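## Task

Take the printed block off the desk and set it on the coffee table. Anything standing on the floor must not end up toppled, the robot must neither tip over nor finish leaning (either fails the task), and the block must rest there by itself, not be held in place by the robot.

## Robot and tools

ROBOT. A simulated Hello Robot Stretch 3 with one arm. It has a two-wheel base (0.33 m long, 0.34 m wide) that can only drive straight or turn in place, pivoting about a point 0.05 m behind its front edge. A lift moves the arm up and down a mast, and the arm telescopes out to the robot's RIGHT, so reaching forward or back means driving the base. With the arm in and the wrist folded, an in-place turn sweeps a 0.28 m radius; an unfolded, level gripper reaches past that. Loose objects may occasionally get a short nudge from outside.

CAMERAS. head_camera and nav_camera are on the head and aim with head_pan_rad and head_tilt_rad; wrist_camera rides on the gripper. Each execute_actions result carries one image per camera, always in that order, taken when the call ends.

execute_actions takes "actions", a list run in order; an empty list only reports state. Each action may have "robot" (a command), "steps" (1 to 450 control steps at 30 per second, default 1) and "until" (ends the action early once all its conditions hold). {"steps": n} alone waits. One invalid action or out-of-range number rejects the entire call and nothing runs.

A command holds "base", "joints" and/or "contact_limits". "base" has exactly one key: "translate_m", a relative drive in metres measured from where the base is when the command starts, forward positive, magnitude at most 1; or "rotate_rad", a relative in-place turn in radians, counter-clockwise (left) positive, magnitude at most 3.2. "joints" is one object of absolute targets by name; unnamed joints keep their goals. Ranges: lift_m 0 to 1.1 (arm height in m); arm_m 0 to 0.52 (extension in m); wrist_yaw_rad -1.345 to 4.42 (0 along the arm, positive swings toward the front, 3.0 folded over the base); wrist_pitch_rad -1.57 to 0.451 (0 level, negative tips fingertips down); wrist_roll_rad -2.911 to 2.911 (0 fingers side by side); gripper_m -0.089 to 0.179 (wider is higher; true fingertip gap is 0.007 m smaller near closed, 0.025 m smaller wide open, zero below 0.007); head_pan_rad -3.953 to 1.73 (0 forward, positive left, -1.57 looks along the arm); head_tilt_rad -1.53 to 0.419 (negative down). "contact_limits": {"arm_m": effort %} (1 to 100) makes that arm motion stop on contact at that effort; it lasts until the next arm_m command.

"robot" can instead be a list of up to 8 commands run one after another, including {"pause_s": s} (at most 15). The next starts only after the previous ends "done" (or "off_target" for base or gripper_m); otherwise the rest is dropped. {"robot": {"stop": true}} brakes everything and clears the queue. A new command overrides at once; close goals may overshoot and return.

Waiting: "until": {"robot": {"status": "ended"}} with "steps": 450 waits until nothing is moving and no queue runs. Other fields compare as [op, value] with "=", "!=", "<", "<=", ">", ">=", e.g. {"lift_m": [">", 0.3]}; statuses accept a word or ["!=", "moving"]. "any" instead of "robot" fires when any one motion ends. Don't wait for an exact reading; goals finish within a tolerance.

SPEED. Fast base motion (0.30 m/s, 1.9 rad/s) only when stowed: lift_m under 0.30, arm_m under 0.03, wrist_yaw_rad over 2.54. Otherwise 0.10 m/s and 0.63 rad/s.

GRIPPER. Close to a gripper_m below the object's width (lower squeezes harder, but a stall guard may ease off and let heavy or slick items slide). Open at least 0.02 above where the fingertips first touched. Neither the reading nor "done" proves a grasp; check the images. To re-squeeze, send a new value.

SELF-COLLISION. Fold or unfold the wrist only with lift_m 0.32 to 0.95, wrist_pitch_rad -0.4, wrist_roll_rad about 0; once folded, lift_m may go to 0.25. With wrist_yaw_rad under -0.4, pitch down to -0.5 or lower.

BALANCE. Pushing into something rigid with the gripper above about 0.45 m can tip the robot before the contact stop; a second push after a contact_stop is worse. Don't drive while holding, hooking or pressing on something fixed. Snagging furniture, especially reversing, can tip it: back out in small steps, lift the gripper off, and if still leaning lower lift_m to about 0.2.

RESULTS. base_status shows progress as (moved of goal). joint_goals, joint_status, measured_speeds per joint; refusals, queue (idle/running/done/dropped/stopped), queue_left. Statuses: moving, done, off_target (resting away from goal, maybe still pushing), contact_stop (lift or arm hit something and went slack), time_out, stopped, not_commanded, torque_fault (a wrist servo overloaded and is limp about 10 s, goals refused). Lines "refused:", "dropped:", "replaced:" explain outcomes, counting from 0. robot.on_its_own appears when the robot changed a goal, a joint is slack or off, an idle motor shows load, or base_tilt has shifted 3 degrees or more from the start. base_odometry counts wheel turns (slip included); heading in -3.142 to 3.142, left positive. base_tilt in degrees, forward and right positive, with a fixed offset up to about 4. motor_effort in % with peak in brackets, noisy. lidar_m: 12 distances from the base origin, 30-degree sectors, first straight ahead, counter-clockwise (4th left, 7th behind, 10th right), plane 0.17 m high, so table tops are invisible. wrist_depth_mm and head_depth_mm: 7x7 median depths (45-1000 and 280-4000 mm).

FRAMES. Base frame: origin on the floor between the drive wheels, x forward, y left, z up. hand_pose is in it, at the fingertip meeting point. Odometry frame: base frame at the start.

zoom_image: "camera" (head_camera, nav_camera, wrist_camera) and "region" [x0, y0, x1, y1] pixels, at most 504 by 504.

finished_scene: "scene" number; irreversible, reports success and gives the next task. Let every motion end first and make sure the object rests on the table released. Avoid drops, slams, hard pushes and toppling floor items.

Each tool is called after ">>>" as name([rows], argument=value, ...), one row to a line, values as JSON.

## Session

>>> execute_actions(actions=[])

Scene clock: 0.00 s.
robot.base_odometry: x=+0.000 y=+0.000 heading=+0.000 (m, m, rad; robot's odometry frame)
robot.turned_by_wheels: +0.000 (rad since the last result)
robot.turned_by_imu: +0.000 (rad since the last result)
robot.base_tilt: forward=+1.2 right=-0.5 (deg)
robot.lidar_m: 0.86 0.91 1.27 2.16 2.11 1.22 1.55 0.99 0.74 0.71 0.78 0.89
robot.head_depth_mm: 2010 2711 2857 2787 2701 1086 805 / 1993 3033 3136 3103 3101 1075 811 / 2035 3110 3089 3121 3135 1066 814 / 2043 3149 3132 3119 2311 1053 821 / 2079 3099 3150 3172 2292 1041 824 / 2068 3124 3152 3099 3217 1030 830 / 2099 3167 3180 3250 3191 1021 837
robot.base_status: not_commanded
robot.joint_positions: lift_m=+0.368 arm_m=-0.001 wrist_yaw_rad=+2.835 wrist_pitch_rad=-0.545 wrist_roll_rad=-0.005 gripper_m=+0.037 head_pan_rad=+0.003 head_tilt_rad=+0.001
robot.joint_goals: lift_m=+0.368 arm_m=-0.001 wrist_yaw_rad=+2.835 wrist_pitch_rad=-0.545 wrist_roll_rad=-0.005 gripper_m=+0.037 head_pan_rad=+0.003 head_tilt_rad=+0.001
robot.joint_status: lift_m=not_commanded arm_m=not_commanded wrist_yaw_rad=not_commanded wrist_pitch_rad=not_commanded wrist_roll_rad=not_commanded gripper_m=not_commanded head_pan_rad=not_commanded head_tilt_rad=not_commanded
robot.measured_speeds: translate_m=+0.000 rotate_rad=+0.000 lift_m=+0.000 arm_m=+0.000 wrist_yaw_rad=+0.000 wrist_pitch_rad=+0.000 wrist_roll_rad=+0.000 head_pan_rad=+0.000 head_tilt_rad=+0.000
robot: refusals=0 queue=idle queue_left=0
robot.motor_effort: left_wheel=-1 right_wheel=+0 lift_m=+29 arm_m=+1 wrist_yaw_rad=+1 wrist_pitch_rad=+5 wrist_roll_rad=+0 gripper_m=+0 head_pan_rad=+0 head_tilt_rad=+2 (%)
robot.hand_pose: x=+0.0412 y=+0.0530 z=+0.3533 quat_wxyz=(+0.292, +0.700, +0.085, +0.646) (m; robot's base frame)
robot.wrist_depth_mm: - - - - - 987 732 / - - - - - - 757 / - - - - 958 933 829 / 770 794 788 767 744 741 729 / 671 - 660 638 650 629 607 / 559 544 575 544 556 539 531 / 492 502 - 479 471 466 466
pictures: head_camera (sideways: a quarter turn clockwise sets it upright), nav_camera (sideways: a quarter turn counterclockwise sets it upright), wrist_camera
Images, in order (width x height): head_camera 896x504, nav_camera 672x504, wrist_camera 644x364.

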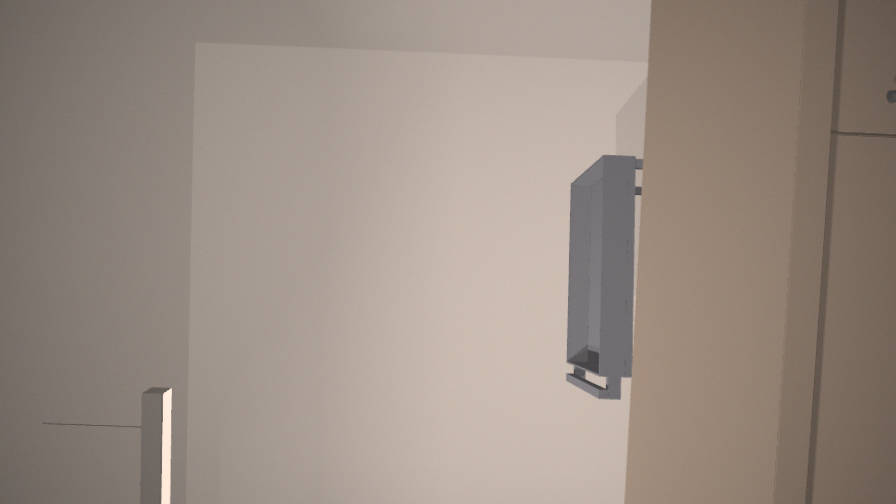

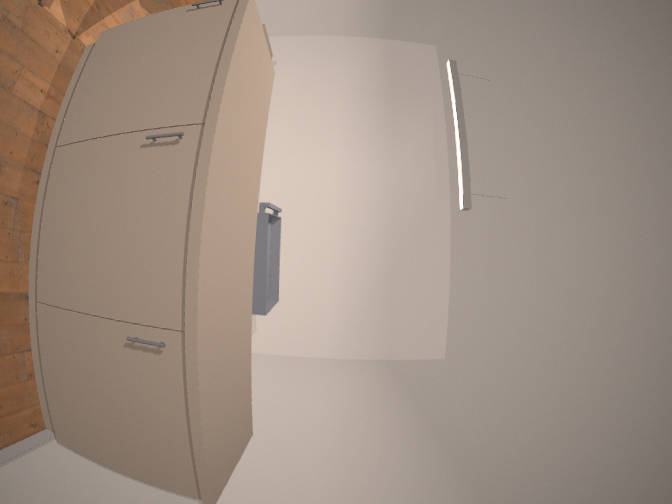

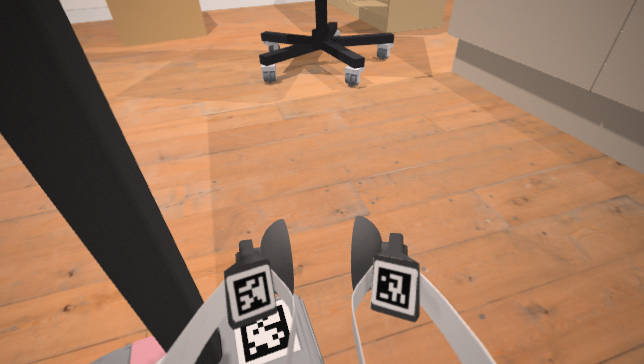

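>>> execute_actions([
  {"robot":{"joints":{"head_pan_rad":-3.6,"head_tilt_rad":-0.5}},"steps":200,"until":{"robot":{"status":"ended"}}},
])

>>> execute_actions([
  {"robot":{"joints":{"head_pan_rad":1.5,"head_tilt_rad":-0.55}},"steps":200,"until":{"robot":{"status":"ended"}}},
])

Scene clock: 2.40 s.
robot.base_odometry: x=+0.000 y=+0.000 heading=+0.000 (m, m, rad; robot's odometry frame)
robot.turned_by_wheels: +0.000 (rad since the last result)
robot.turned_by_imu: +0.000 (rad since the last result)
robot.base_tilt: forward=+1.1 right=-0.5 (deg)
robot.lidar_m: 0.86 0.90 1.27 2.16 2.12 1.21 1.55 0.99 0.74 0.71 0.78 0.88
robot.head_depth_mm: 1589 1719 1069 2161 1996 1607 1326 / 1519 1647 1069 2074 1968 1599 1319 / 1472 1583 1133 1399 1850 1542 1322 / 1417 1508 1671 1870 1951 1582 1319 / 1357 1479 1616 1785 1913 1568 1315 / 1316 1427 1558 1710 1827 1563 1308 / 1265 1369 1480 1629 1775 1562 1298
robot.base_status: not_commanded
robot.joint_positions: lift_m=+0.368 arm_m=-0.001 wrist_yaw_rad=+2.835 wrist_pitch_rad=-0.545 wrist_roll_rad=-0.005 gripper_m=+0.037 head_pan_rad=-3.593 head_tilt_rad=-0.494
robot.joint_goals: lift_m=+0.368 arm_m=-0.001 wrist_yaw_rad=+2.835 wrist_pitch_rad=-0.545 wrist_roll_rad=-0.005 gripper_m=+0.037 head_pan_rad=-3.600 head_tilt_rad=-0.500
robot.joint_status: lift_m=not_commanded arm_m=not_commanded wrist_yaw_rad=not_commanded wrist_pitch_rad=not_commanded wrist_roll_rad=not_commanded gripper_m=not_commanded head_pan_rad=done head_tilt_rad=done
robot.measured_speeds: translate_m=+0.000 rotate_rad=+0.000 lift_m=+0.000 arm_m=+0.000 wrist_yaw_rad=+0.000 wrist_pitch_rad=+0.000 wrist_roll_rad=+0.000 head_pan_rad=+0.000 head_tilt_rad=+0.000
robot: refusals=0 queue=done queue_left=0
robot.motor_effort: left_wheel=+0(1) right_wheel=+0(0) lift_m=+29(29) arm_m=+1(1) wrist_yaw_rad=+1(1) wrist_pitch_rad=+5(5) wrist_roll_rad=+0(0) gripper_m=+0(0) head_pan_rad=-4(48) head_tilt_rad=-4(36) (%)
robot.hand_pose: x=+0.0412 y=+0.0530 z=+0.3533 quat_wxyz=(+0.292, +0.700, +0.085, +0.646) (m; robot's base frame)
robot.wrist_depth_mm: - - - - - 955 722 / - - - - - - 756 / - - - 967 954 930 831 / 764 797 781 761 756 743 720 / 653 - 649 640 659 620 608 / 561 540 571 543 551 546 536 / 486 493 - 475 477 476 465
pictures: head_camera (sideways: a quarter turn clockwise sets it upright), nav_camera (sideways: a quarter turn counterclockwise sets it upright), wrist_camera
Images, in order (width x height): head_camera 896x504, nav_camera 672x504, wrist_camera 644x364.

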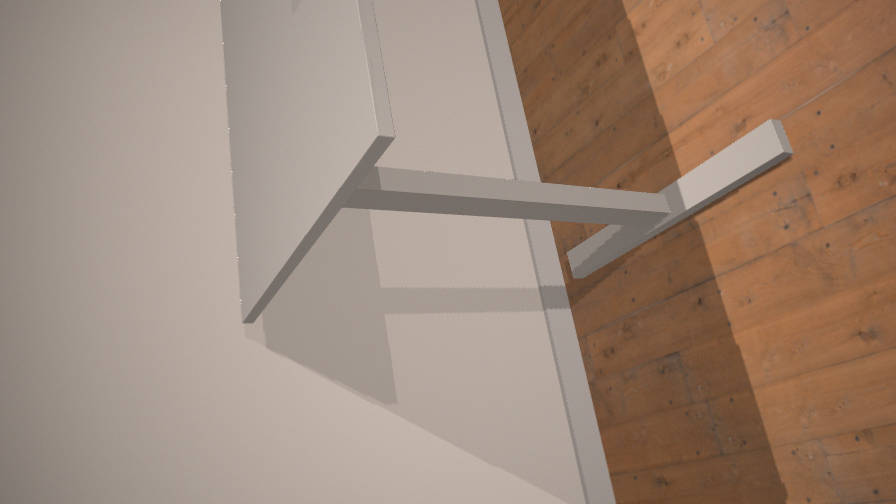

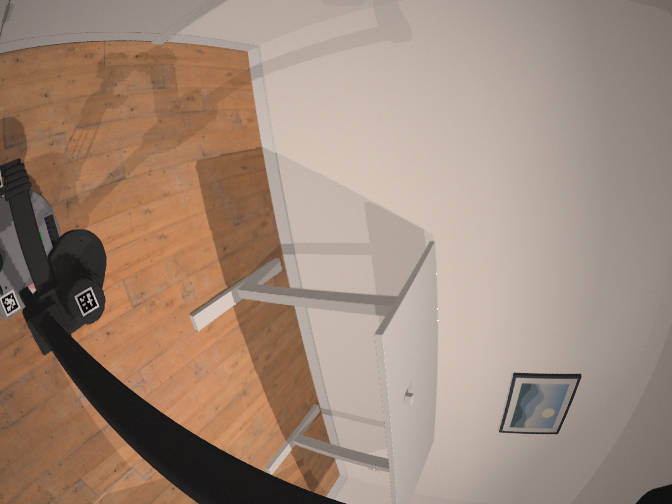

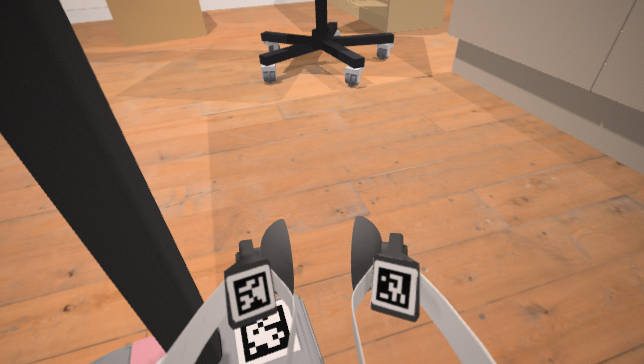

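Scene clock: 5.40 s.
robot.base_odometry: x=+0.000 y=+0.000 heading=+0.000 (m, m, rad; robot's odometry frame)
robot.turned_by_wheels: +0.000 (rad since the last result)
robot.turned_by_imu: +0.000 (rad since the last result)
robot.base_tilt: forward=+1.2 right=-0.5 (deg)
robot.lidar_m: 0.86 0.91 1.27 2.15 2.12 1.21 1.55 0.99 0.74 0.71 0.78 0.89
robot.head_depth_mm: 2591 1536 1597 1552 1747 1527 1284 / 2615 2748 1707 1559 1754 1528 1283 / 2581 2806 3021 1607 1843 1529 1275 / 2559 2831 3039 2420 1845 1523 1279 / 2525 2813 2318 2361 1842 1510 1280 / 2573 2803 2269 2343 1827 1501 1270 / 2539 2779 2986 2362 1832 1498 1273
robot.base_status: not_commanded
robot.joint_positions: lift_m=+0.368 arm_m=-0.001 wrist_yaw_rad=+2.835 wrist_pitch_rad=-0.545 wrist_roll_rad=-0.005 gripper_m=+0.037 head_pan_rad=+1.493 head_tilt_rad=-0.543
robot.joint_goals: lift_m=+0.368 arm_m=-0.001 wrist_yaw_rad=+2.835 wrist_pitch_rad=-0.545 wrist_roll_rad=-0.005 gripper_m=+0.037 head_pan_rad=+1.500 head_tilt_rad=-0.550
robot.joint_status: lift_m=not_commanded arm_m=not_commanded wrist_yaw_rad=not_commanded wrist_pitch_rad=not_commanded wrist_roll_rad=not_commanded gripper_m=not_commanded head_pan_rad=done head_tilt_rad=done
robot.measured_speeds: translate_m=+0.000 rotate_rad=+0.000 lift_m=+0.000 arm_m=+0.000 wrist_yaw_rad=+0.000 wrist_pitch_rad=+0.000 wrist_roll_rad=+0.000 head_pan_rad=+0.000 head_tilt_rad=+0.000
robot: refusals=0 queue=done queue_left=0
robot.motor_effort: left_wheel=+0(0) right_wheel=+0(0) lift_m=+28(28) arm_m=+1(1) wrist_yaw_rad=+0(0) wrist_pitch_rad=+5(5) wrist_roll_rad=+0(0) gripper_m=+0(0) head_pan_rad=+4(45) head_tilt_rad=-4(14) (%)
robot.hand_pose: x=+0.0412 y=+0.0530 z=+0.3533 quat_wxyz=(+0.292, +0.700, +0.085, +0.646) (m; robot's base frame)
robot.wrist_depth_mm: - - - - - 969 723 / - - - - - - 755 / - - - 944 957 947 851 / 787 807 776 769 748 746 731 / 670 - 650 638 662 617 618 / 566 543 570 549 552 533 521 / 486 511 - 483 476 471 462
pictures: head_camera (sideways: a quarter turn clockwise sets it upright), nav_camera (sideways: a quarter turn counterclockwise sets it upright), wrist_camera
Images, in order (width x height): head_camera 896x504, nav_camera 672x504, wrist_camera 644x364.

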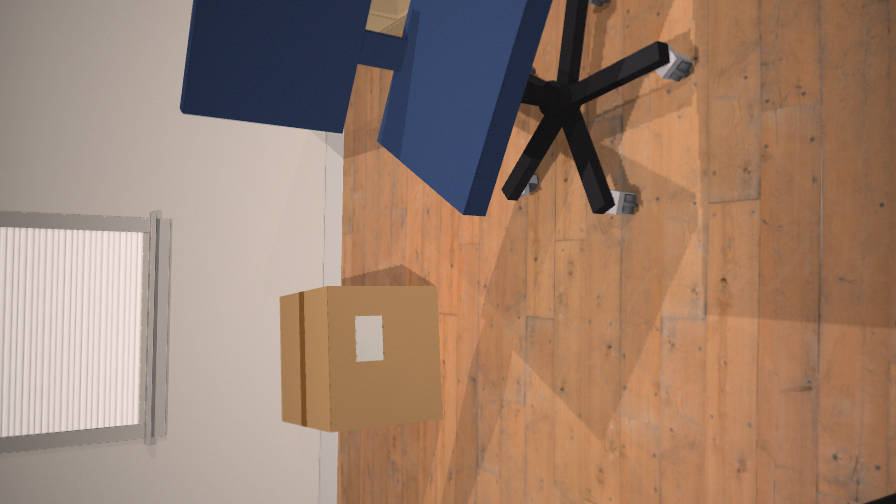

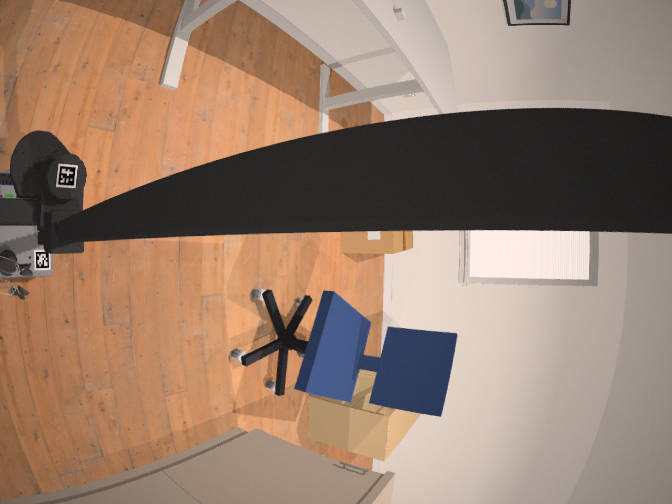

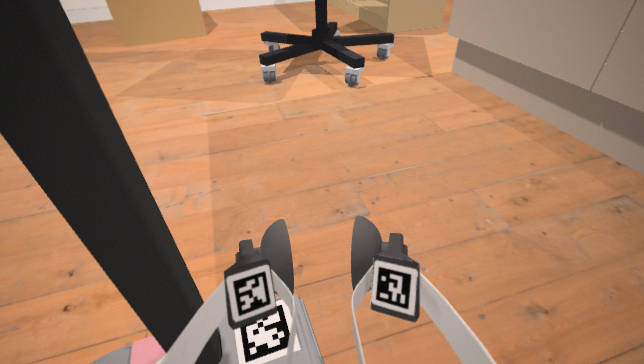

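>>> execute_actions([
  {"robot":[{"base":{"rotate_rad":1.87},"joints":{"lift_m":0.28,"wrist_pitch_rad":-0.4,"wrist_yaw_rad":2.9,"head_pan_rad":0.9,"head_tilt_rad":-0.6}},{"base":{"translate_m":1.0}},{"base":{"translate_m":0.3},"joints":{"lift_m":0.92}},{"joints":{"wrist_yaw_rad":0.0,"gripper_m":0.15}},{"joints":{"lift_m":1.08,"wrist_pitch_rad":-0.3}}],"steps":450,"until":{"robot":{"status":"ended"}}},
  {"steps":300,"until":{"robot":{"status":"ended"}}},
])

Scene clock: 24.90 s.
robot.base_odometry: x=-0.383 y=+1.242 heading=+1.870 (m, m, rad; robot's odometry frame)
robot.turned_by_wheels: +1.870 (rad since the last result)
robot.turned_by_imu: +1.855 (rad since the last result)
robot.base_tilt: forward=+1.2 right=-0.4 (deg)
robot.lidar_m: 0.88 0.89 1.13 1.13 1.36 1.95 1.96 1.44 1.29 0.86 1.77 0.88
robot.head_depth_mm: 1086 1184 825 604 509 1432 1220 / 1051 1137 817 603 492 1371 1253 / 1020 1101 818 599 474 1458 1254 / 995 1075 807 597 473 1423 1245 / 964 1049 803 594 472 1382 1238 / 941 1021 798 592 468 1362 1241 / 911 992 797 587 467 419 1234
robot.base_status: done (translate_m +0.3000 of +0.3000)
robot.joint_positions: lift_m=+1.080 arm_m=-0.001 wrist_yaw_rad=+0.003 wrist_pitch_rad=-0.322 wrist_roll_rad=-0.005 gripper_m=+0.150 head_pan_rad=+0.907 head_tilt_rad=-0.593
robot.joint_goals: lift_m=+1.080 arm_m=-0.001 wrist_yaw_rad=+0.000 wrist_pitch_rad=-0.300 wrist_roll_rad=-0.005 gripper_m=+0.150 head_pan_rad=+0.900 head_tilt_rad=-0.600
robot.joint_status: lift_m=done arm_m=not_commanded wrist_yaw_rad=done wrist_pitch_rad=done wrist_roll_rad=not_commanded gripper_m=done head_pan_rad=done head_tilt_rad=done
robot.measured_speeds: translate_m=+0.000 rotate_rad=+0.000 lift_m=+0.000 arm_m=+0.000 wrist_yaw_rad=+0.000 wrist_pitch_rad=+0.000 wrist_roll_rad=+0.000 head_pan_rad=+0.000 head_tilt_rad=+0.000
robot: refusals=0 queue=done queue_left=0
robot.motor_effort: left_wheel=-3(13) right_wheel=+1(7) lift_m=+33(34) arm_m=+1(1) wrist_yaw_rad=-3(4) wrist_pitch_rad=+8(12) wrist_roll_rad=+0(0) gripper_m=+1(83) head_pan_rad=-4(43) head_tilt_rad=-4(13) (%)
robot.hand_pose: x=-0.0208 y=-0.3794 z=+1.1146 quat_wxyz=(+0.700, +0.115, -0.696, -0.112) (m; robot's base frame)
robot.wrist_depth_mm: - - - - - - - / - - - - - - - / - - - - - - 946 / - - 742 886 - - 927 / - - - 938 - - 978 / - - - 970 - - - / - - - 846 841 - -
pictures: head_camera (sideways: a quarter turn clockwise sets it upright), nav_camera (sideways: a quarter turn counterclockwise sets it upright), wrist_camera
Images, in order (width x height): head_camera 896x504, nav_camera 672x504, wrist_camera 644x364.

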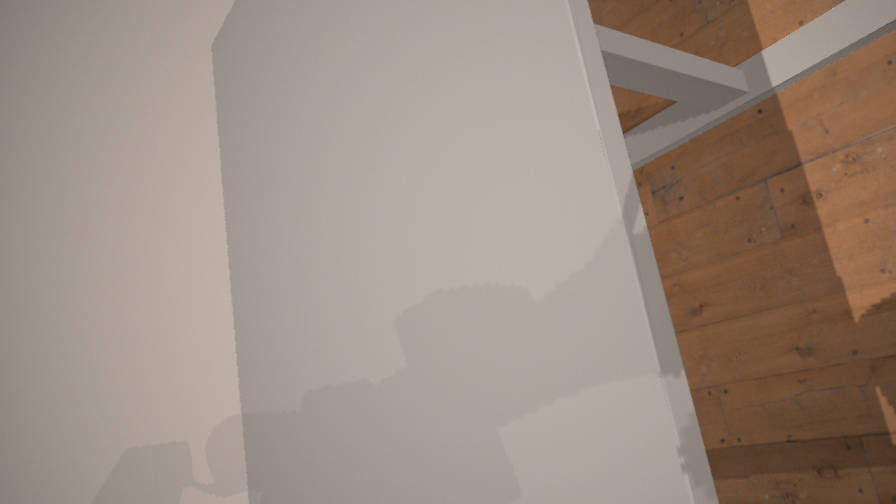

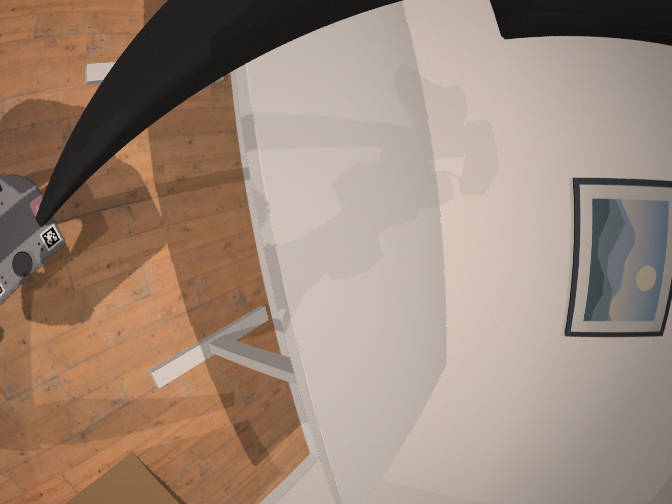

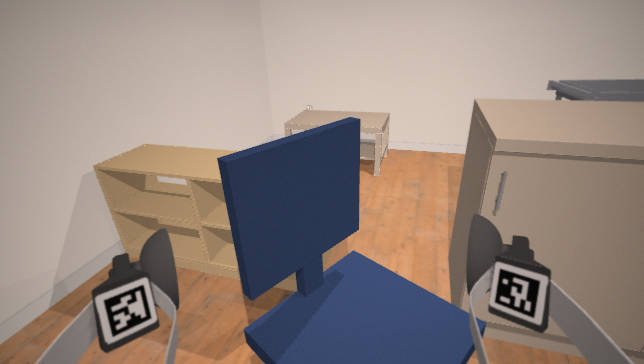

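>>> execute_actions([
  {"robot":{"base":{"rotate_rad":2.84},"joints":{"head_pan_rad":-1.2,"head_tilt_rad":-0.75}},"steps":450,"until":{"robot":{"status":"ended"}}},
])

Scene clock: 30.43 s.
robot.base_odometry: x=-0.383 y=+1.242 heading=-1.573 (m, m, rad; robot's odometry frame)
robot.turned_by_wheels: +2.840 (rad since the last result)
robot.turned_by_imu: +2.835 (rad since the last result)
robot.base_tilt: forward=+1.2 right=-0.4 (deg)
robot.lidar_m: 1.96 1.78 1.32 0.86 1.50 0.94 0.88 1.56 0.89 1.13 0.89 1.64
robot.head_depth_mm: 946 845 572 490 431 1344 1173 / 986 808 608 490 441 1343 1172 / 1004 805 607 489 1489 1342 1172 / 1039 800 604 488 1516 1336 1170 / 1087 795 601 486 1539 1329 1168 / 1110 791 591 512 1433 1329 1164 / 1196 790 599 527 1545 1297 1161
robot.base_status: done (rotate_rad +2.8399 of +2.8400)
robot.joint_positions: lift_m=+1.080 arm_m=-0.001 wrist_yaw_rad=+0.002 wrist_pitch_rad=-0.322 wrist_roll_rad=-0.005 gripper_m=+0.150 head_pan_rad=-1.193 head_tilt_rad=-0.741
robot.joint_goals: lift_m=+1.080 arm_m=-0.001 wrist_yaw_rad=+0.000 wrist_pitch_rad=-0.300 wrist_roll_rad=-0.005 gripper_m=+0.150 head_pan_rad=-1.200 head_tilt_rad=-0.750
robot.joint_status: lift_m=done arm_m=not_commanded wrist_yaw_rad=done wrist_pitch_rad=done wrist_roll_rad=not_commanded gripper_m=done head_pan_rad=done head_tilt_rad=done
robot.measured_speeds: translate_m=+0.000 rotate_rad=+0.000 lift_m=+0.000 arm_m=+0.000 wrist_yaw_rad=+0.000 wrist_pitch_rad=+0.000 wrist_roll_rad=+0.000 head_pan_rad=+0.000 head_tilt_rad=+0.000
robot: refusals=0 queue=done queue_left=0
robot.motor_effort: left_wheel=-4(10) right_wheel=+2(4) lift_m=+33(33) arm_m=+1(0) wrist_yaw_rad=-1(1) wrist_pitch_rad=+8(8) wrist_roll_rad=+0(0) gripper_m=+1(0) head_pan_rad=-4(47) head_tilt_rad=-5(21) (%)
robot.hand_pose: x=-0.0210 y=-0.3794 z=+1.1146 quat_wxyz=(+0.700, +0.115, -0.696, -0.113) (m; robot's base frame)
robot.wrist_depth_mm: 765 763 787 775 772 771 763 / 804 841 815 828 838 820 824 / 890 856 871 856 882 867 869 / 667 661 639 613 607 587 576 / 496 484 474 459 456 471 436 / 387 - 375 368 364 - 352 / 334 304 313 310 305 299 294
pictures: head_camera (sideways: a quarter turn clockwise sets it upright), nav_camera (sideways: a quarter turn counterclockwise sets it upright), wrist_camera
Images, in order (width x height): head_camera 896x504, nav_camera 672x504, wrist_camera 644x364.

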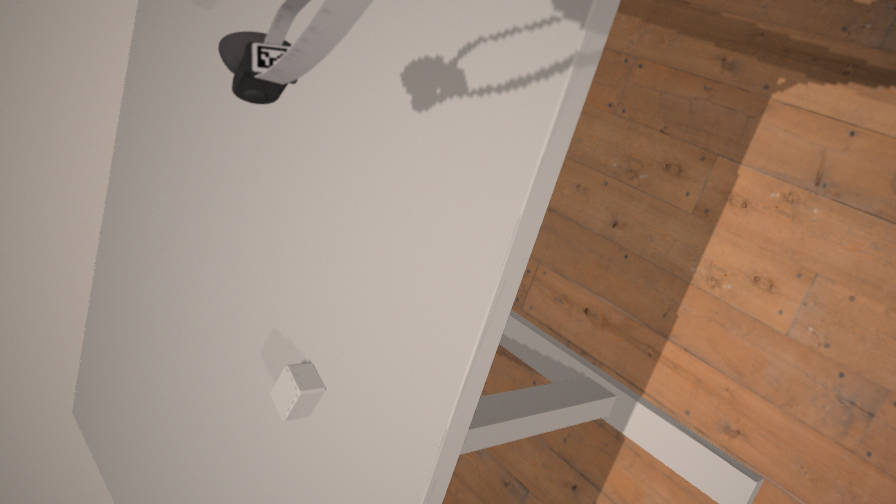

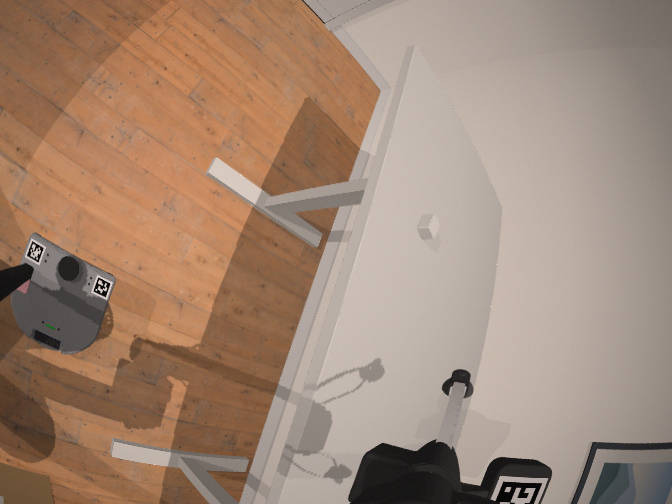

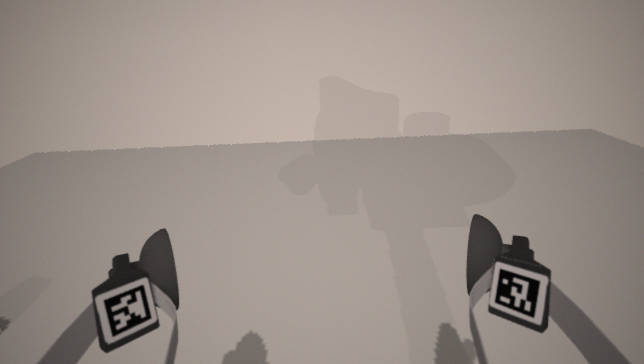

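>>> execute_actions([
  {"robot":[{"base":{"translate_m":0.35},"joints":{"head_pan_rad":-1.57,"head_tilt_rad":-0.8}},{"joints":{"lift_m":0.98}}],"steps":450,"until":{"robot":{"status":"ended"}}},
])

Scene clock: 36.77 s.
robot.base_odometry: x=-0.384 y=+0.892 heading=-1.573 (m, m, rad; robot's odometry frame)
robot.turned_by_wheels: +0.000 (rad since the last result)
robot.turned_by_imu: -0.001 (rad since the last result)
robot.base_tilt: forward=+1.2 right=-0.5 (deg)
robot.lidar_m: 1.60 1.69 1.31 1.27 2.04 1.31 1.23 1.16 1.17 1.13 0.70 1.65
robot.head_depth_mm: 944 719 584 - - - 1123 / 941 716 598 - - - 1155 / 933 711 606 - - - 1130 / 943 709 576 472 1460 1299 1146 / 950 709 575 448 1499 1298 1147 / 953 707 557 458 1214 1270 1126 / 956 703 556 458 1492 1289 1147
robot.base_status: done (translate_m +0.3500 of +0.3500)
robot.joint_positions: lift_m=+0.980 arm_m=-0.001 wrist_yaw_rad=+0.002 wrist_pitch_rad=-0.322 wrist_roll_rad=-0.005 gripper_m=+0.150 head_pan_rad=-1.563 head_tilt_rad=-0.790
robot.joint_goals: lift_m=+0.980 arm_m=-0.001 wrist_yaw_rad=+0.000 wrist_pitch_rad=-0.300 wrist_roll_rad=-0.005 gripper_m=+0.150 head_pan_rad=-1.570 head_tilt_rad=-0.800
robot.joint_status: lift_m=done arm_m=not_commanded wrist_yaw_rad=done wrist_pitch_rad=done wrist_roll_rad=not_commanded gripper_m=done head_pan_rad=done head_tilt_rad=done
robot.measured_speeds: translate_m=+0.000 rotate_rad=+0.000 lift_m=+0.000 arm_m=+0.000 wrist_yaw_rad=+0.000 wrist_pitch_rad=+0.000 wrist_roll_rad=+0.000 head_pan_rad=+0.000 head_tilt_rad=+0.000
robot: refusals=0 queue=done queue_left=0
robot.motor_effort: left_wheel=-4(4) right_wheel=+1(4) lift_m=+25(34) arm_m=+0(1) wrist_yaw_rad=-2(1) wrist_pitch_rad=+8(9) wrist_roll_rad=+0(1) gripper_m=+0(0) head_pan_rad=-4(33) head_tilt_rad=-6(15) (%)
robot.hand_pose: x=-0.0210 y=-0.3794 z=+1.0150 quat_wxyz=(+0.700, +0.115, -0.696, -0.112) (m; robot's base frame)
robot.wrist_depth_mm: 779 773 765 781 785 786 794 / 832 838 819 826 813 830 836 / 898 650 631 599 571 557 530 / 431 422 407 393 381 377 366 / 313 310 301 271 289 297 278 / 245 - 240 236 233 - 225 / 211 194 199 196 193 189 187
pictures: head_camera (sideways: a quarter turn clockwise sets it upright), nav_camera (sideways: a quarter turn counterclockwise sets it upright), wrist_camera
Images, in order (width x height): head_camera 896x504, nav_camera 672x504, wrist_camera 644x364.

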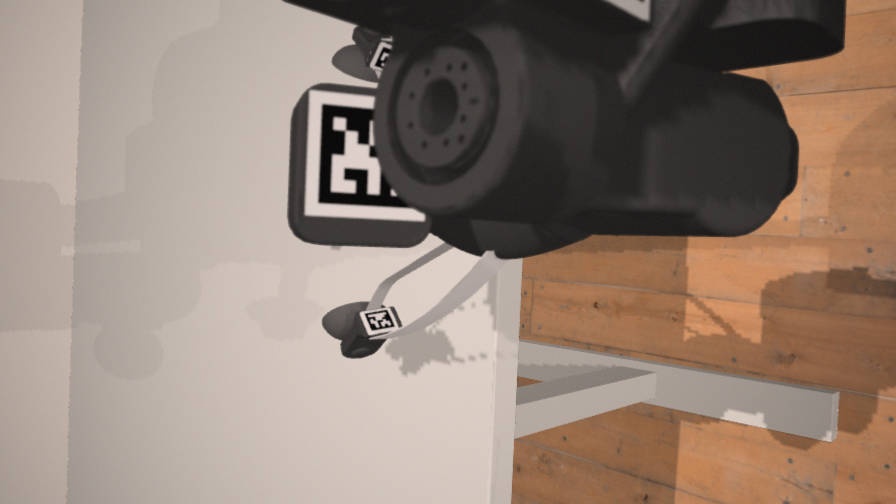

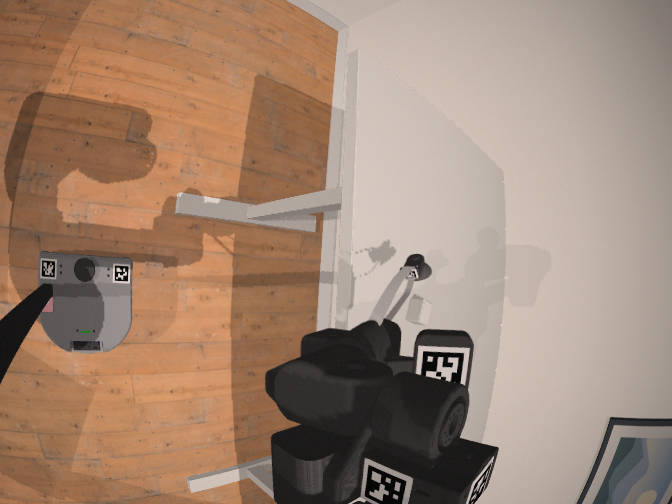

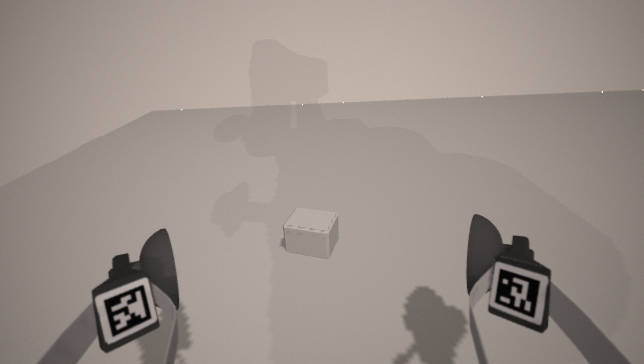

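>>> execute_actions([
  {"robot":[{"base":{"translate_m":0.008},"joints":{"lift_m":0.932,"gripper_m":0.12}},{"joints":{"arm_m":0.07}}],"steps":450,"until":{"robot":{"status":"ended"}}},
])

Scene clock: 40.30 s.
robot.base_odometry: x=-0.384 y=+0.884 heading=-1.573 (m, m, rad; robot's odometry frame)
robot.turned_by_wheels: +0.000 (rad since the last result)
robot.turned_by_imu: +0.000 (rad since the last result)
robot.base_tilt: forward=+1.2 right=-0.5 (deg)
robot.lidar_m: 1.60 1.69 1.31 1.27 2.05 1.32 1.24 1.17 1.17 1.14 0.70 1.64
robot.head_depth_mm: 942 717 611 - - 1307 1158 / 940 717 597 - - 1300 1157 / 938 714 607 - - 1304 1151 / 952 712 585 460 1471 1295 1152 / 952 708 566 459 1490 1295 1145 / 954 705 555 459 1207 1273 1134 / 958 703 554 458 1470 1301 1147
robot.base_status: done (translate_m +0.0080 of +0.0080)
robot.joint_positions: lift_m=+0.932 arm_m=+0.070 wrist_yaw_rad=+0.002 wrist_pitch_rad=-0.320 wrist_roll_rad=-0.005 gripper_m=+0.120 head_pan_rad=-1.563 head_tilt_rad=-0.790
robot.joint_goals: lift_m=+0.932 arm_m=+0.070 wrist_yaw_rad=+0.000 wrist_pitch_rad=-0.300 wrist_roll_rad=-0.005 gripper_m=+0.120 head_pan_rad=-1.570 head_tilt_rad=-0.800
robot.joint_status: lift_m=done arm_m=done wrist_yaw_rad=done wrist_pitch_rad=done wrist_roll_rad=not_commanded gripper_m=done head_pan_rad=done head_tilt_rad=done
robot.measured_speeds: translate_m=+0.000 rotate_rad=+0.000 lift_m=+0.000 arm_m=+0.000 wrist_yaw_rad=+0.000 wrist_pitch_rad=+0.000 wrist_roll_rad=+0.000 head_pan_rad=+0.000 head_tilt_rad=+0.000
robot: refusals=0 queue=done queue_left=0
robot.motor_effort: left_wheel=-3(10) right_wheel=+2(3) lift_m=+24(23) arm_m=+4(6) wrist_yaw_rad=-3(2) wrist_pitch_rad=+8(8) wrist_roll_rad=+0(0) gripper_m=+0(82) head_pan_rad=-4(4) head_tilt_rad=-6(6) (%)
robot.hand_pose: x=-0.0210 y=-0.4502 z=+0.9673 quat_wxyz=(+0.700, +0.114, -0.696, -0.112) (m; robot's base frame)
robot.wrist_depth_mm: 718 716 723 708 715 712 717 / 771 760 763 768 754 749 737 / 664 473 446 430 416 401 385 / 311 302 292 287 277 273 263 / 226 224 219 176 209 206 201 / 178 180 174 170 168 173 162 / 147 140 143 141 140 134 136
pictures: head_camera (sideways: a quarter turn clockwise sets it upright), nav_camera (sideways: a quarter turn counterclockwise sets it upright), wrist_camera
Images, in order (width x height): head_camera 896x504, nav_camera 672x504, wrist_camera 644x364.

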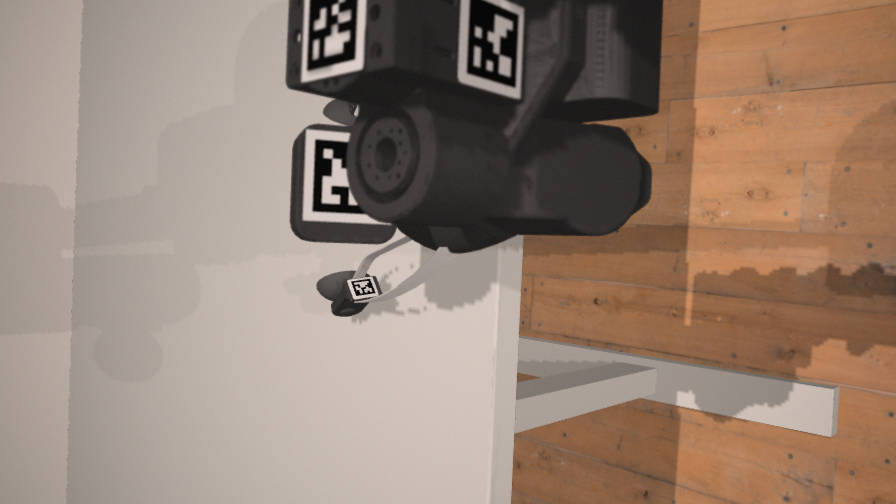

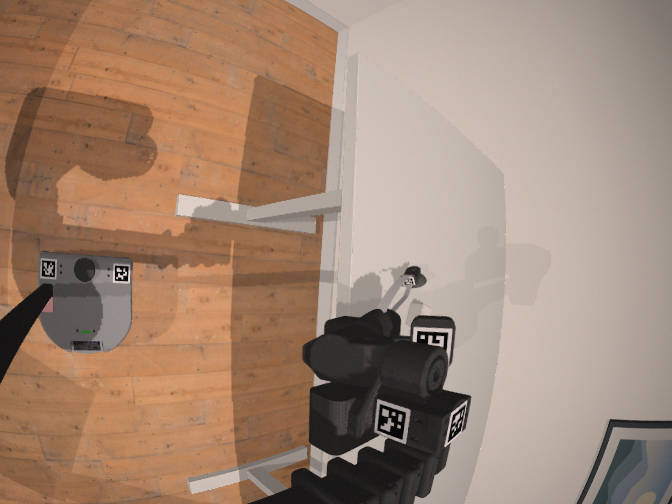

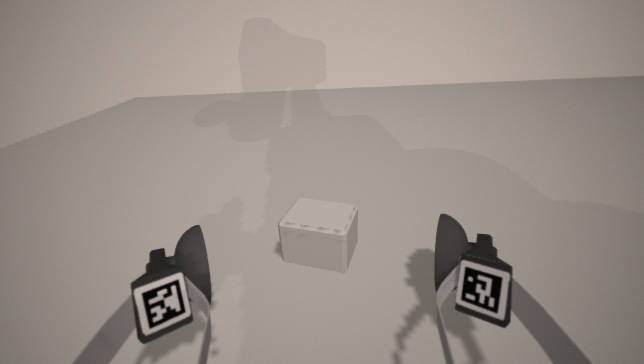

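>>> execute_actions([
  {"robot":[{"joints":{"arm_m":0.118}},{"joints":{"gripper_m":-0.01}},{"pause_s":0.5},{"joints":{"lift_m":1.03}},{"joints":{"arm_m":0.0,"wrist_pitch_rad":-0.4}}],"steps":450,"until":{"robot":{"status":"ended"}}},
])

Scene clock: 47.50 s.
robot.base_odometry: x=-0.384 y=+0.884 heading=-1.573 (m, m, rad; robot's odometry frame)
robot.turned_by_wheels: +0.000 (rad since the last result)
robot.turned_by_imu: +0.000 (rad since the last result)
robot.base_tilt: forward=+1.2 right=-0.4 (deg)
robot.lidar_m: 1.60 1.68 1.31 1.27 2.04 1.32 1.24 1.17 1.17 1.14 0.70 1.65
robot.head_depth_mm: 942 - - - - 1265 1153 / 937 - - - - 1248 1158 / 941 792 - - - 1256 1148 / 943 736 576 455 1455 1299 1150 / 955 707 558 460 1499 1305 1154 / 957 707 557 458 1211 1276 1124 / 960 702 555 457 1483 1296 1145
robot.base_status: done (translate_m +0.0080 of +0.0080)
robot.joint_positions: lift_m=+1.030 arm_m=+0.000 wrist_yaw_rad=+0.000 wrist_pitch_rad=-0.417 wrist_roll_rad=-0.005 gripper_m=-0.003 head_pan_rad=-1.563 head_tilt_rad=-0.790
robot.joint_goals: lift_m=+1.030 arm_m=+0.000 wrist_yaw_rad=+0.000 wrist_pitch_rad=-0.400 wrist_roll_rad=-0.005 gripper_m=-0.004 head_pan_rad=-1.570 head_tilt_rad=-0.800
robot.joint_status: lift_m=done arm_m=done wrist_yaw_rad=done wrist_pitch_rad=done wrist_roll_rad=not_commanded gripper_m=done head_pan_rad=done head_tilt_rad=done
robot.measured_speeds: translate_m=+0.000 rotate_rad=+0.000 lift_m=+0.000 arm_m=+0.000 wrist_yaw_rad=+0.000 wrist_pitch_rad=+0.000 wrist_roll_rad=+0.000 head_pan_rad=+0.000 head_tilt_rad=+0.000
robot: refusals=0 queue=done queue_left=0
robot.on_its_own: gripper_m is held at -0.004, not at your -0.010, by its stall guard, which is not easing now
robot.motor_effort: left_wheel=-4(4) right_wheel=+2(2) lift_m=+32(34) arm_m=-2(3) wrist_yaw_rad=-1(2) wrist_pitch_rad=+6(9) wrist_roll_rad=+0(0) gripper_m=-20(95) head_pan_rad=-3(4) head_tilt_rad=-6(6) (%)
robot.hand_pose: x=-0.0214 y=-0.3698 z=+1.0427 quat_wxyz=(+0.694, +0.147, -0.690, -0.146) (m; robot's base frame)
robot.wrist_depth_mm: 783 770 777 781 789 776 780 / 862 851 853 827 829 821 785 / 905 581 573 548 543 520 511 / 434 422 415 403 397 394 385 / 337 330 338 323 327 310 305 / 275 270 277 132 - 259 253 / 232 230 221 131 222 220 218
pictures: head_camera (sideways: a quarter turn clockwise sets it upright), nav_camera (sideways: a quarter turn counterclockwise sets it upright), wrist_camera
Images, in order (width x height): head_camera 896x504, nav_camera 672x504, wrist_camera 644x364.

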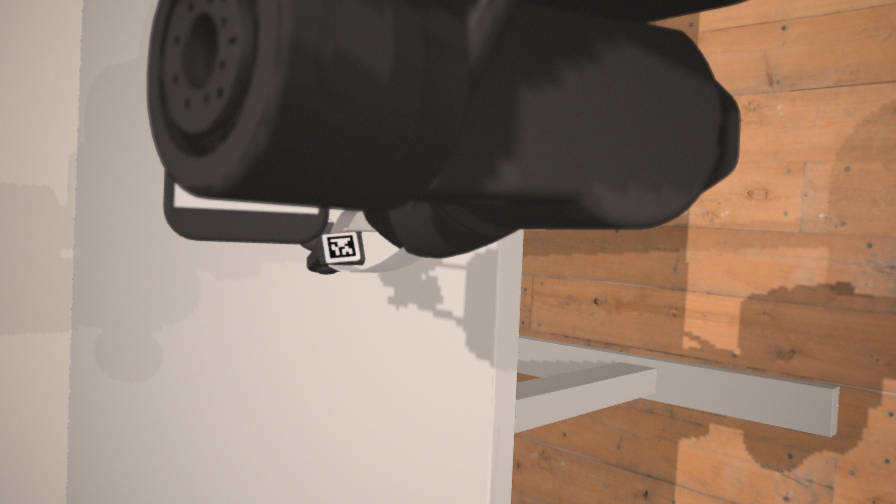

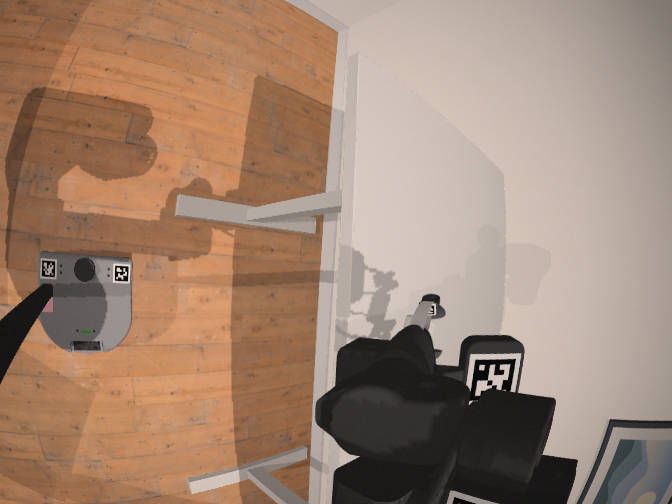

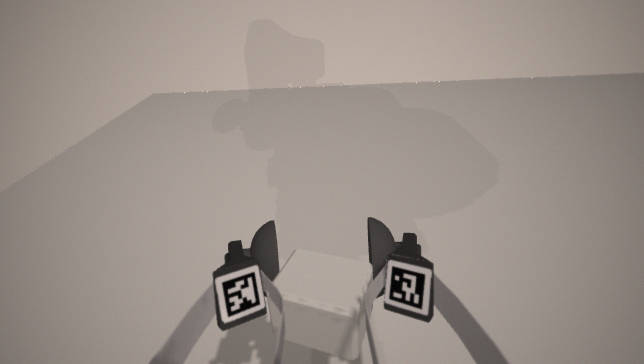

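>>> execute_actions([
  {"robot":[{"base":{"translate_m":-0.15}},{"base":{"rotate_rad":1.57},"joints":{"head_pan_rad":0.2,"head_tilt_rad":-0.6}},{"joints":{"lift_m":0.9}},{"joints":{"wrist_yaw_rad":3.0}}],"steps":450,"until":{"robot":{"status":"ended"}}},
])

Scene clock: 57.97 s.
robot.base_odometry: x=-0.384 y=+1.034 heading=-0.003 (m, m, rad; robot's odometry frame)
robot.turned_by_wheels: +1.570 (rad since the last result)
robot.turned_by_imu: +1.567 (rad since the last result)
robot.base_tilt: forward=+1.1 right=-0.5 (deg)
robot.lidar_m: 1.28 0.91 1.17 1.09 1.05 1.17 1.13 0.77 1.65 1.74 1.78 1.32
robot.head_depth_mm: 2988 1382 1256 1406 1614 1448 1252 / 3073 3316 1320 1454 1649 1454 1240 / 3131 3341 2948 2165 1606 1413 1236 / 3193 3210 2885 2155 1146 1388 1237 / 3282 3346 2759 1393 1114 1240 1193 / 3371 1131 1175 1300 1105 990 1227 / 3336 3285 1067 1201 1130 1396 1234
robot.base_status: done (rotate_rad +1.5699 of +1.5700)
robot.joint_positions: lift_m=+0.900 arm_m=+0.000 wrist_yaw_rad=+2.997 wrist_pitch_rad=-0.418 wrist_roll_rad=-0.005 gripper_m=-0.003 head_pan_rad=+0.193 head_tilt_rad=-0.606
robot.joint_goals: lift_m=+0.900 arm_m=+0.000 wrist_yaw_rad=+3.000 wrist_pitch_rad=-0.400 wrist_roll_rad=-0.005 gripper_m=-0.004 head_pan_rad=+0.200 head_tilt_rad=-0.600
robot.joint_status: lift_m=done arm_m=done wrist_yaw_rad=done wrist_pitch_rad=done wrist_roll_rad=not_commanded gripper_m=done head_pan_rad=done head_tilt_rad=done
robot.measured_speeds: translate_m=+0.000 rotate_rad=+0.000 lift_m=+0.000 arm_m=+0.000 wrist_yaw_rad=+0.000 wrist_pitch_rad=+0.000 wrist_roll_rad=+0.000 head_pan_rad=+0.000 head_tilt_rad=+0.000
robot: refusals=0 queue=done queue_left=0
robot.on_its_own: gripper_m is held at -0.004, not at your -0.010, by its stall guard, which is not easing now
robot.motor_effort: left_wheel=-4(11) right_wheel=+2(4) lift_m=+25(33) arm_m=-2(2) wrist_yaw_rad=+3(2) wrist_pitch_rad=+7(7) wrist_roll_rad=+0(0) gripper_m=-20(20) head_pan_rad=+4(48) head_tilt_rad=+3(23) (%)
robot.hand_pose: x=+0.0112 y=+0.0768 z=+0.9128 quat_wxyz=(+0.197, +0.699, +0.097, +0.681) (m; robot's base frame)
robot.wrist_depth_mm: - - - - - - - / 532 - - - - - 764 / - - - - - - 812 / - - - - - - 915 / - - - - - - 783 / - - - 132 - - 670 / - - - 131 - - 651
pictures: head_camera (sideways: a quarter turn clockwise sets it upright), nav_camera (sideways: a quarter turn counterclockwise sets it upright), wrist_camera
Images, in order (width x height): head_camera 896x504, nav_camera 672x504, wrist_camera 644x364.

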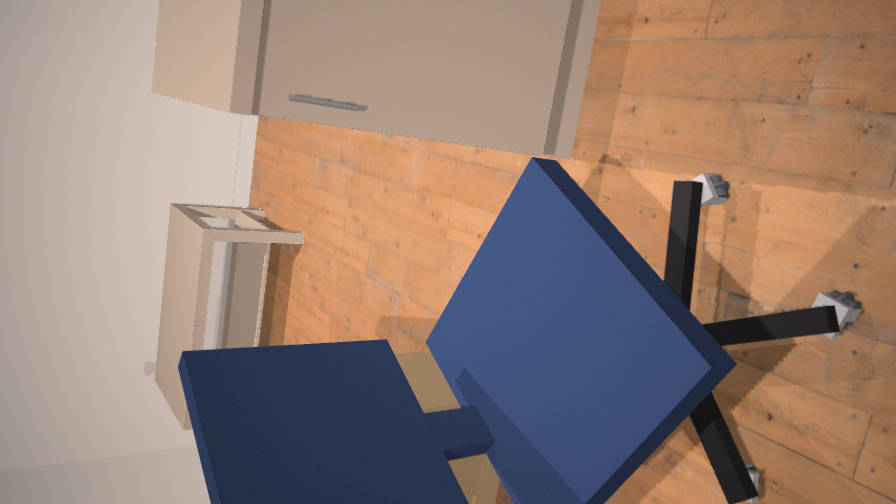

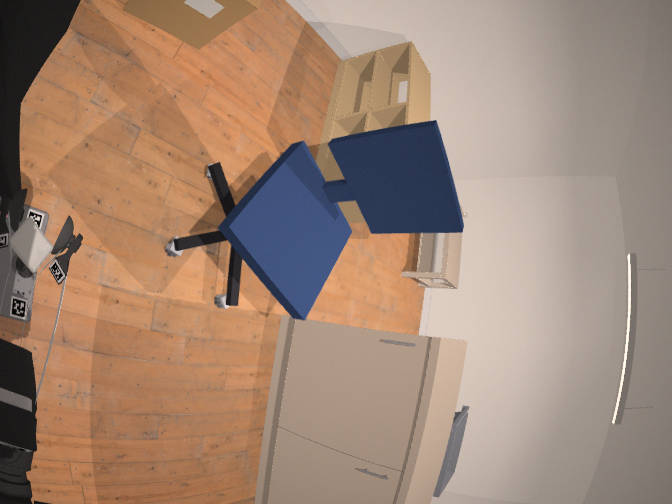

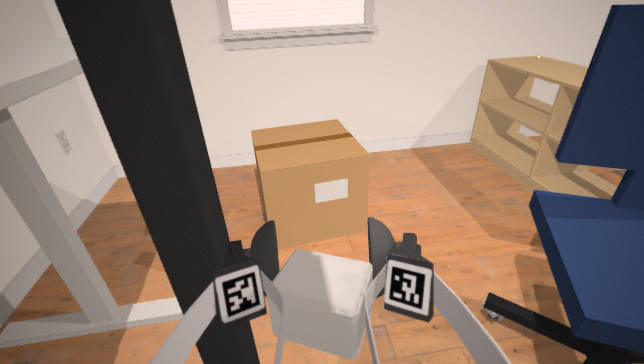

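>>> execute_actions([
  {"robot":[{"base":{"rotate_rad":-0.654}},{"base":{"translate_m":0}}],"steps":1},
  {"robot":[{"base":{"rotate_rad":-0.454}},{"base":{"translate_m":0.91}},{"base":{"rotate_rad":2.02},"joints":{"head_pan_rad":0,"head_tilt_rad":-0.9}},{"base":{"translate_m":0.5}}],"steps":450,"until":{"robot":{"status":"ended"}}},
  {"steps":300,"until":{"robot":{"status":"ended"}}},
])

Scene clock: 80.80 s.
robot.base_odometry: x=+0.437 y=+1.132 heading=+1.562 (m, m, rad; robot's odometry frame)
robot.turned_by_wheels: +1.565 (rad since the last result)
robot.turned_by_imu: +1.549 (rad since the last result)
robot.base_tilt: forward=+1.2 right=-0.5 (deg)
robot.lidar_m: 0.35 1.13 1.65 1.95 2.03 1.93 1.75 0.64 0.47 0.46 0.86 0.82
robot.head_depth_mm: 1699 556 619 734 897 808 1092 / 1707 572 656 789 896 795 713 / 1721 593 699 850 895 792 712 / 1712 626 748 983 892 791 712 / 1736 1961 1817 1600 890 793 745 / 1738 2025 1854 1591 1380 793 1046 / 1752 1556 1397 1541 1401 821 1123
robot.base_status: done (translate_m +0.4999 of +0.5000)
robot.joint_positions: lift_m=+0.900 arm_m=+0.000 wrist_yaw_rad=+2.998 wrist_pitch_rad=-0.419 wrist_roll_rad=-0.005 gripper_m=-0.003 head_pan_rad=+0.007 head_tilt_rad=-0.891
robot.joint_goals: lift_m=+0.900 arm_m=+0.000 wrist_yaw_rad=+3.000 wrist_pitch_rad=-0.400 wrist_roll_rad=-0.005 gripper_m=-0.004 head_pan_rad=+0.000 head_tilt_rad=-0.900
robot.joint_status: lift_m=done arm_m=done wrist_yaw_rad=done wrist_pitch_rad=done wrist_roll_rad=not_commanded gripper_m=done head_pan_rad=done head_tilt_rad=done
robot.measured_speeds: translate_m=+0.000 rotate_rad=+0.000 lift_m=+0.000 arm_m=+0.000 wrist_yaw_rad=+0.000 wrist_pitch_rad=+0.000 wrist_roll_rad=+0.000 head_pan_rad=+0.000 head_tilt_rad=+0.000
robot: refusals=0 queue=done queue_left=0
robot.on_its_own: gripper_m is held at -0.004, not at your -0.010, by its stall guard, which is not easing now
robot.motor_effort: left_wheel=+4(23) right_wheel=+10(37) lift_m=+26(26) arm_m=-2(2) wrist_yaw_rad=+0(2) wrist_pitch_rad=+7(7) wrist_roll_rad=+0(0) gripper_m=-19(20) head_pan_rad=-4(23) head_tilt_rad=-6(27) (%)
robot.hand_pose: x=+0.0108 y=+0.0767 z=+0.9125 quat_wxyz=(+0.196, +0.698, +0.098, +0.681) (m; robot's base frame)
robot.wrist_depth_mm: - - - - - - - / - - - - - - - / - - - - - - - / - - - - - - - / - - - - - - - / - - - 132 - - - / - - - 131 - - -
pictures: head_camera (sideways: a quarter turn clockwise sets it upright), nav_camera (sideways: a quarter turn counterclockwise sets it upright), wrist_camera
Images, in order (width x height): head_camera 896x504, nav_camera 672x504, wrist_camera 644x364.

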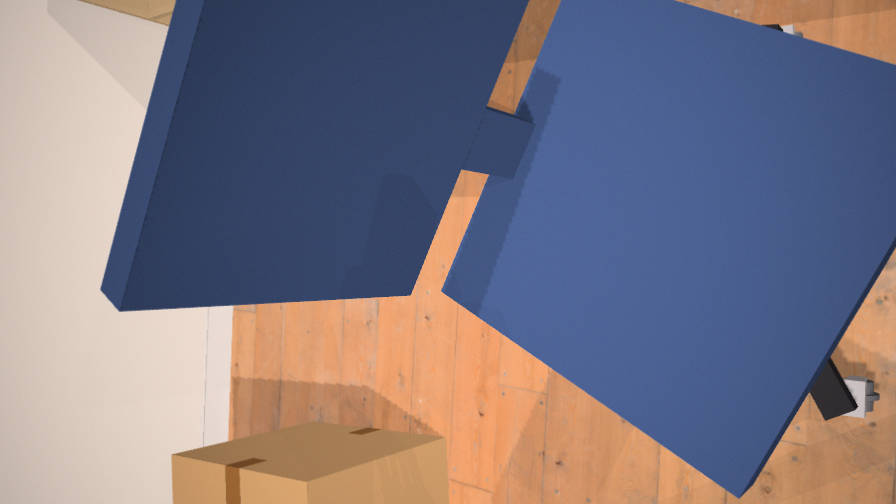

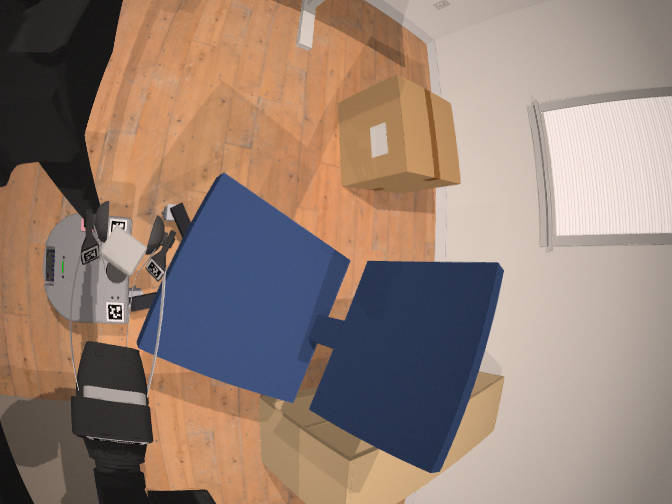

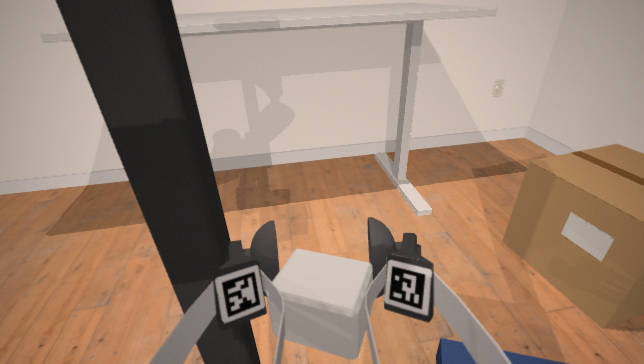

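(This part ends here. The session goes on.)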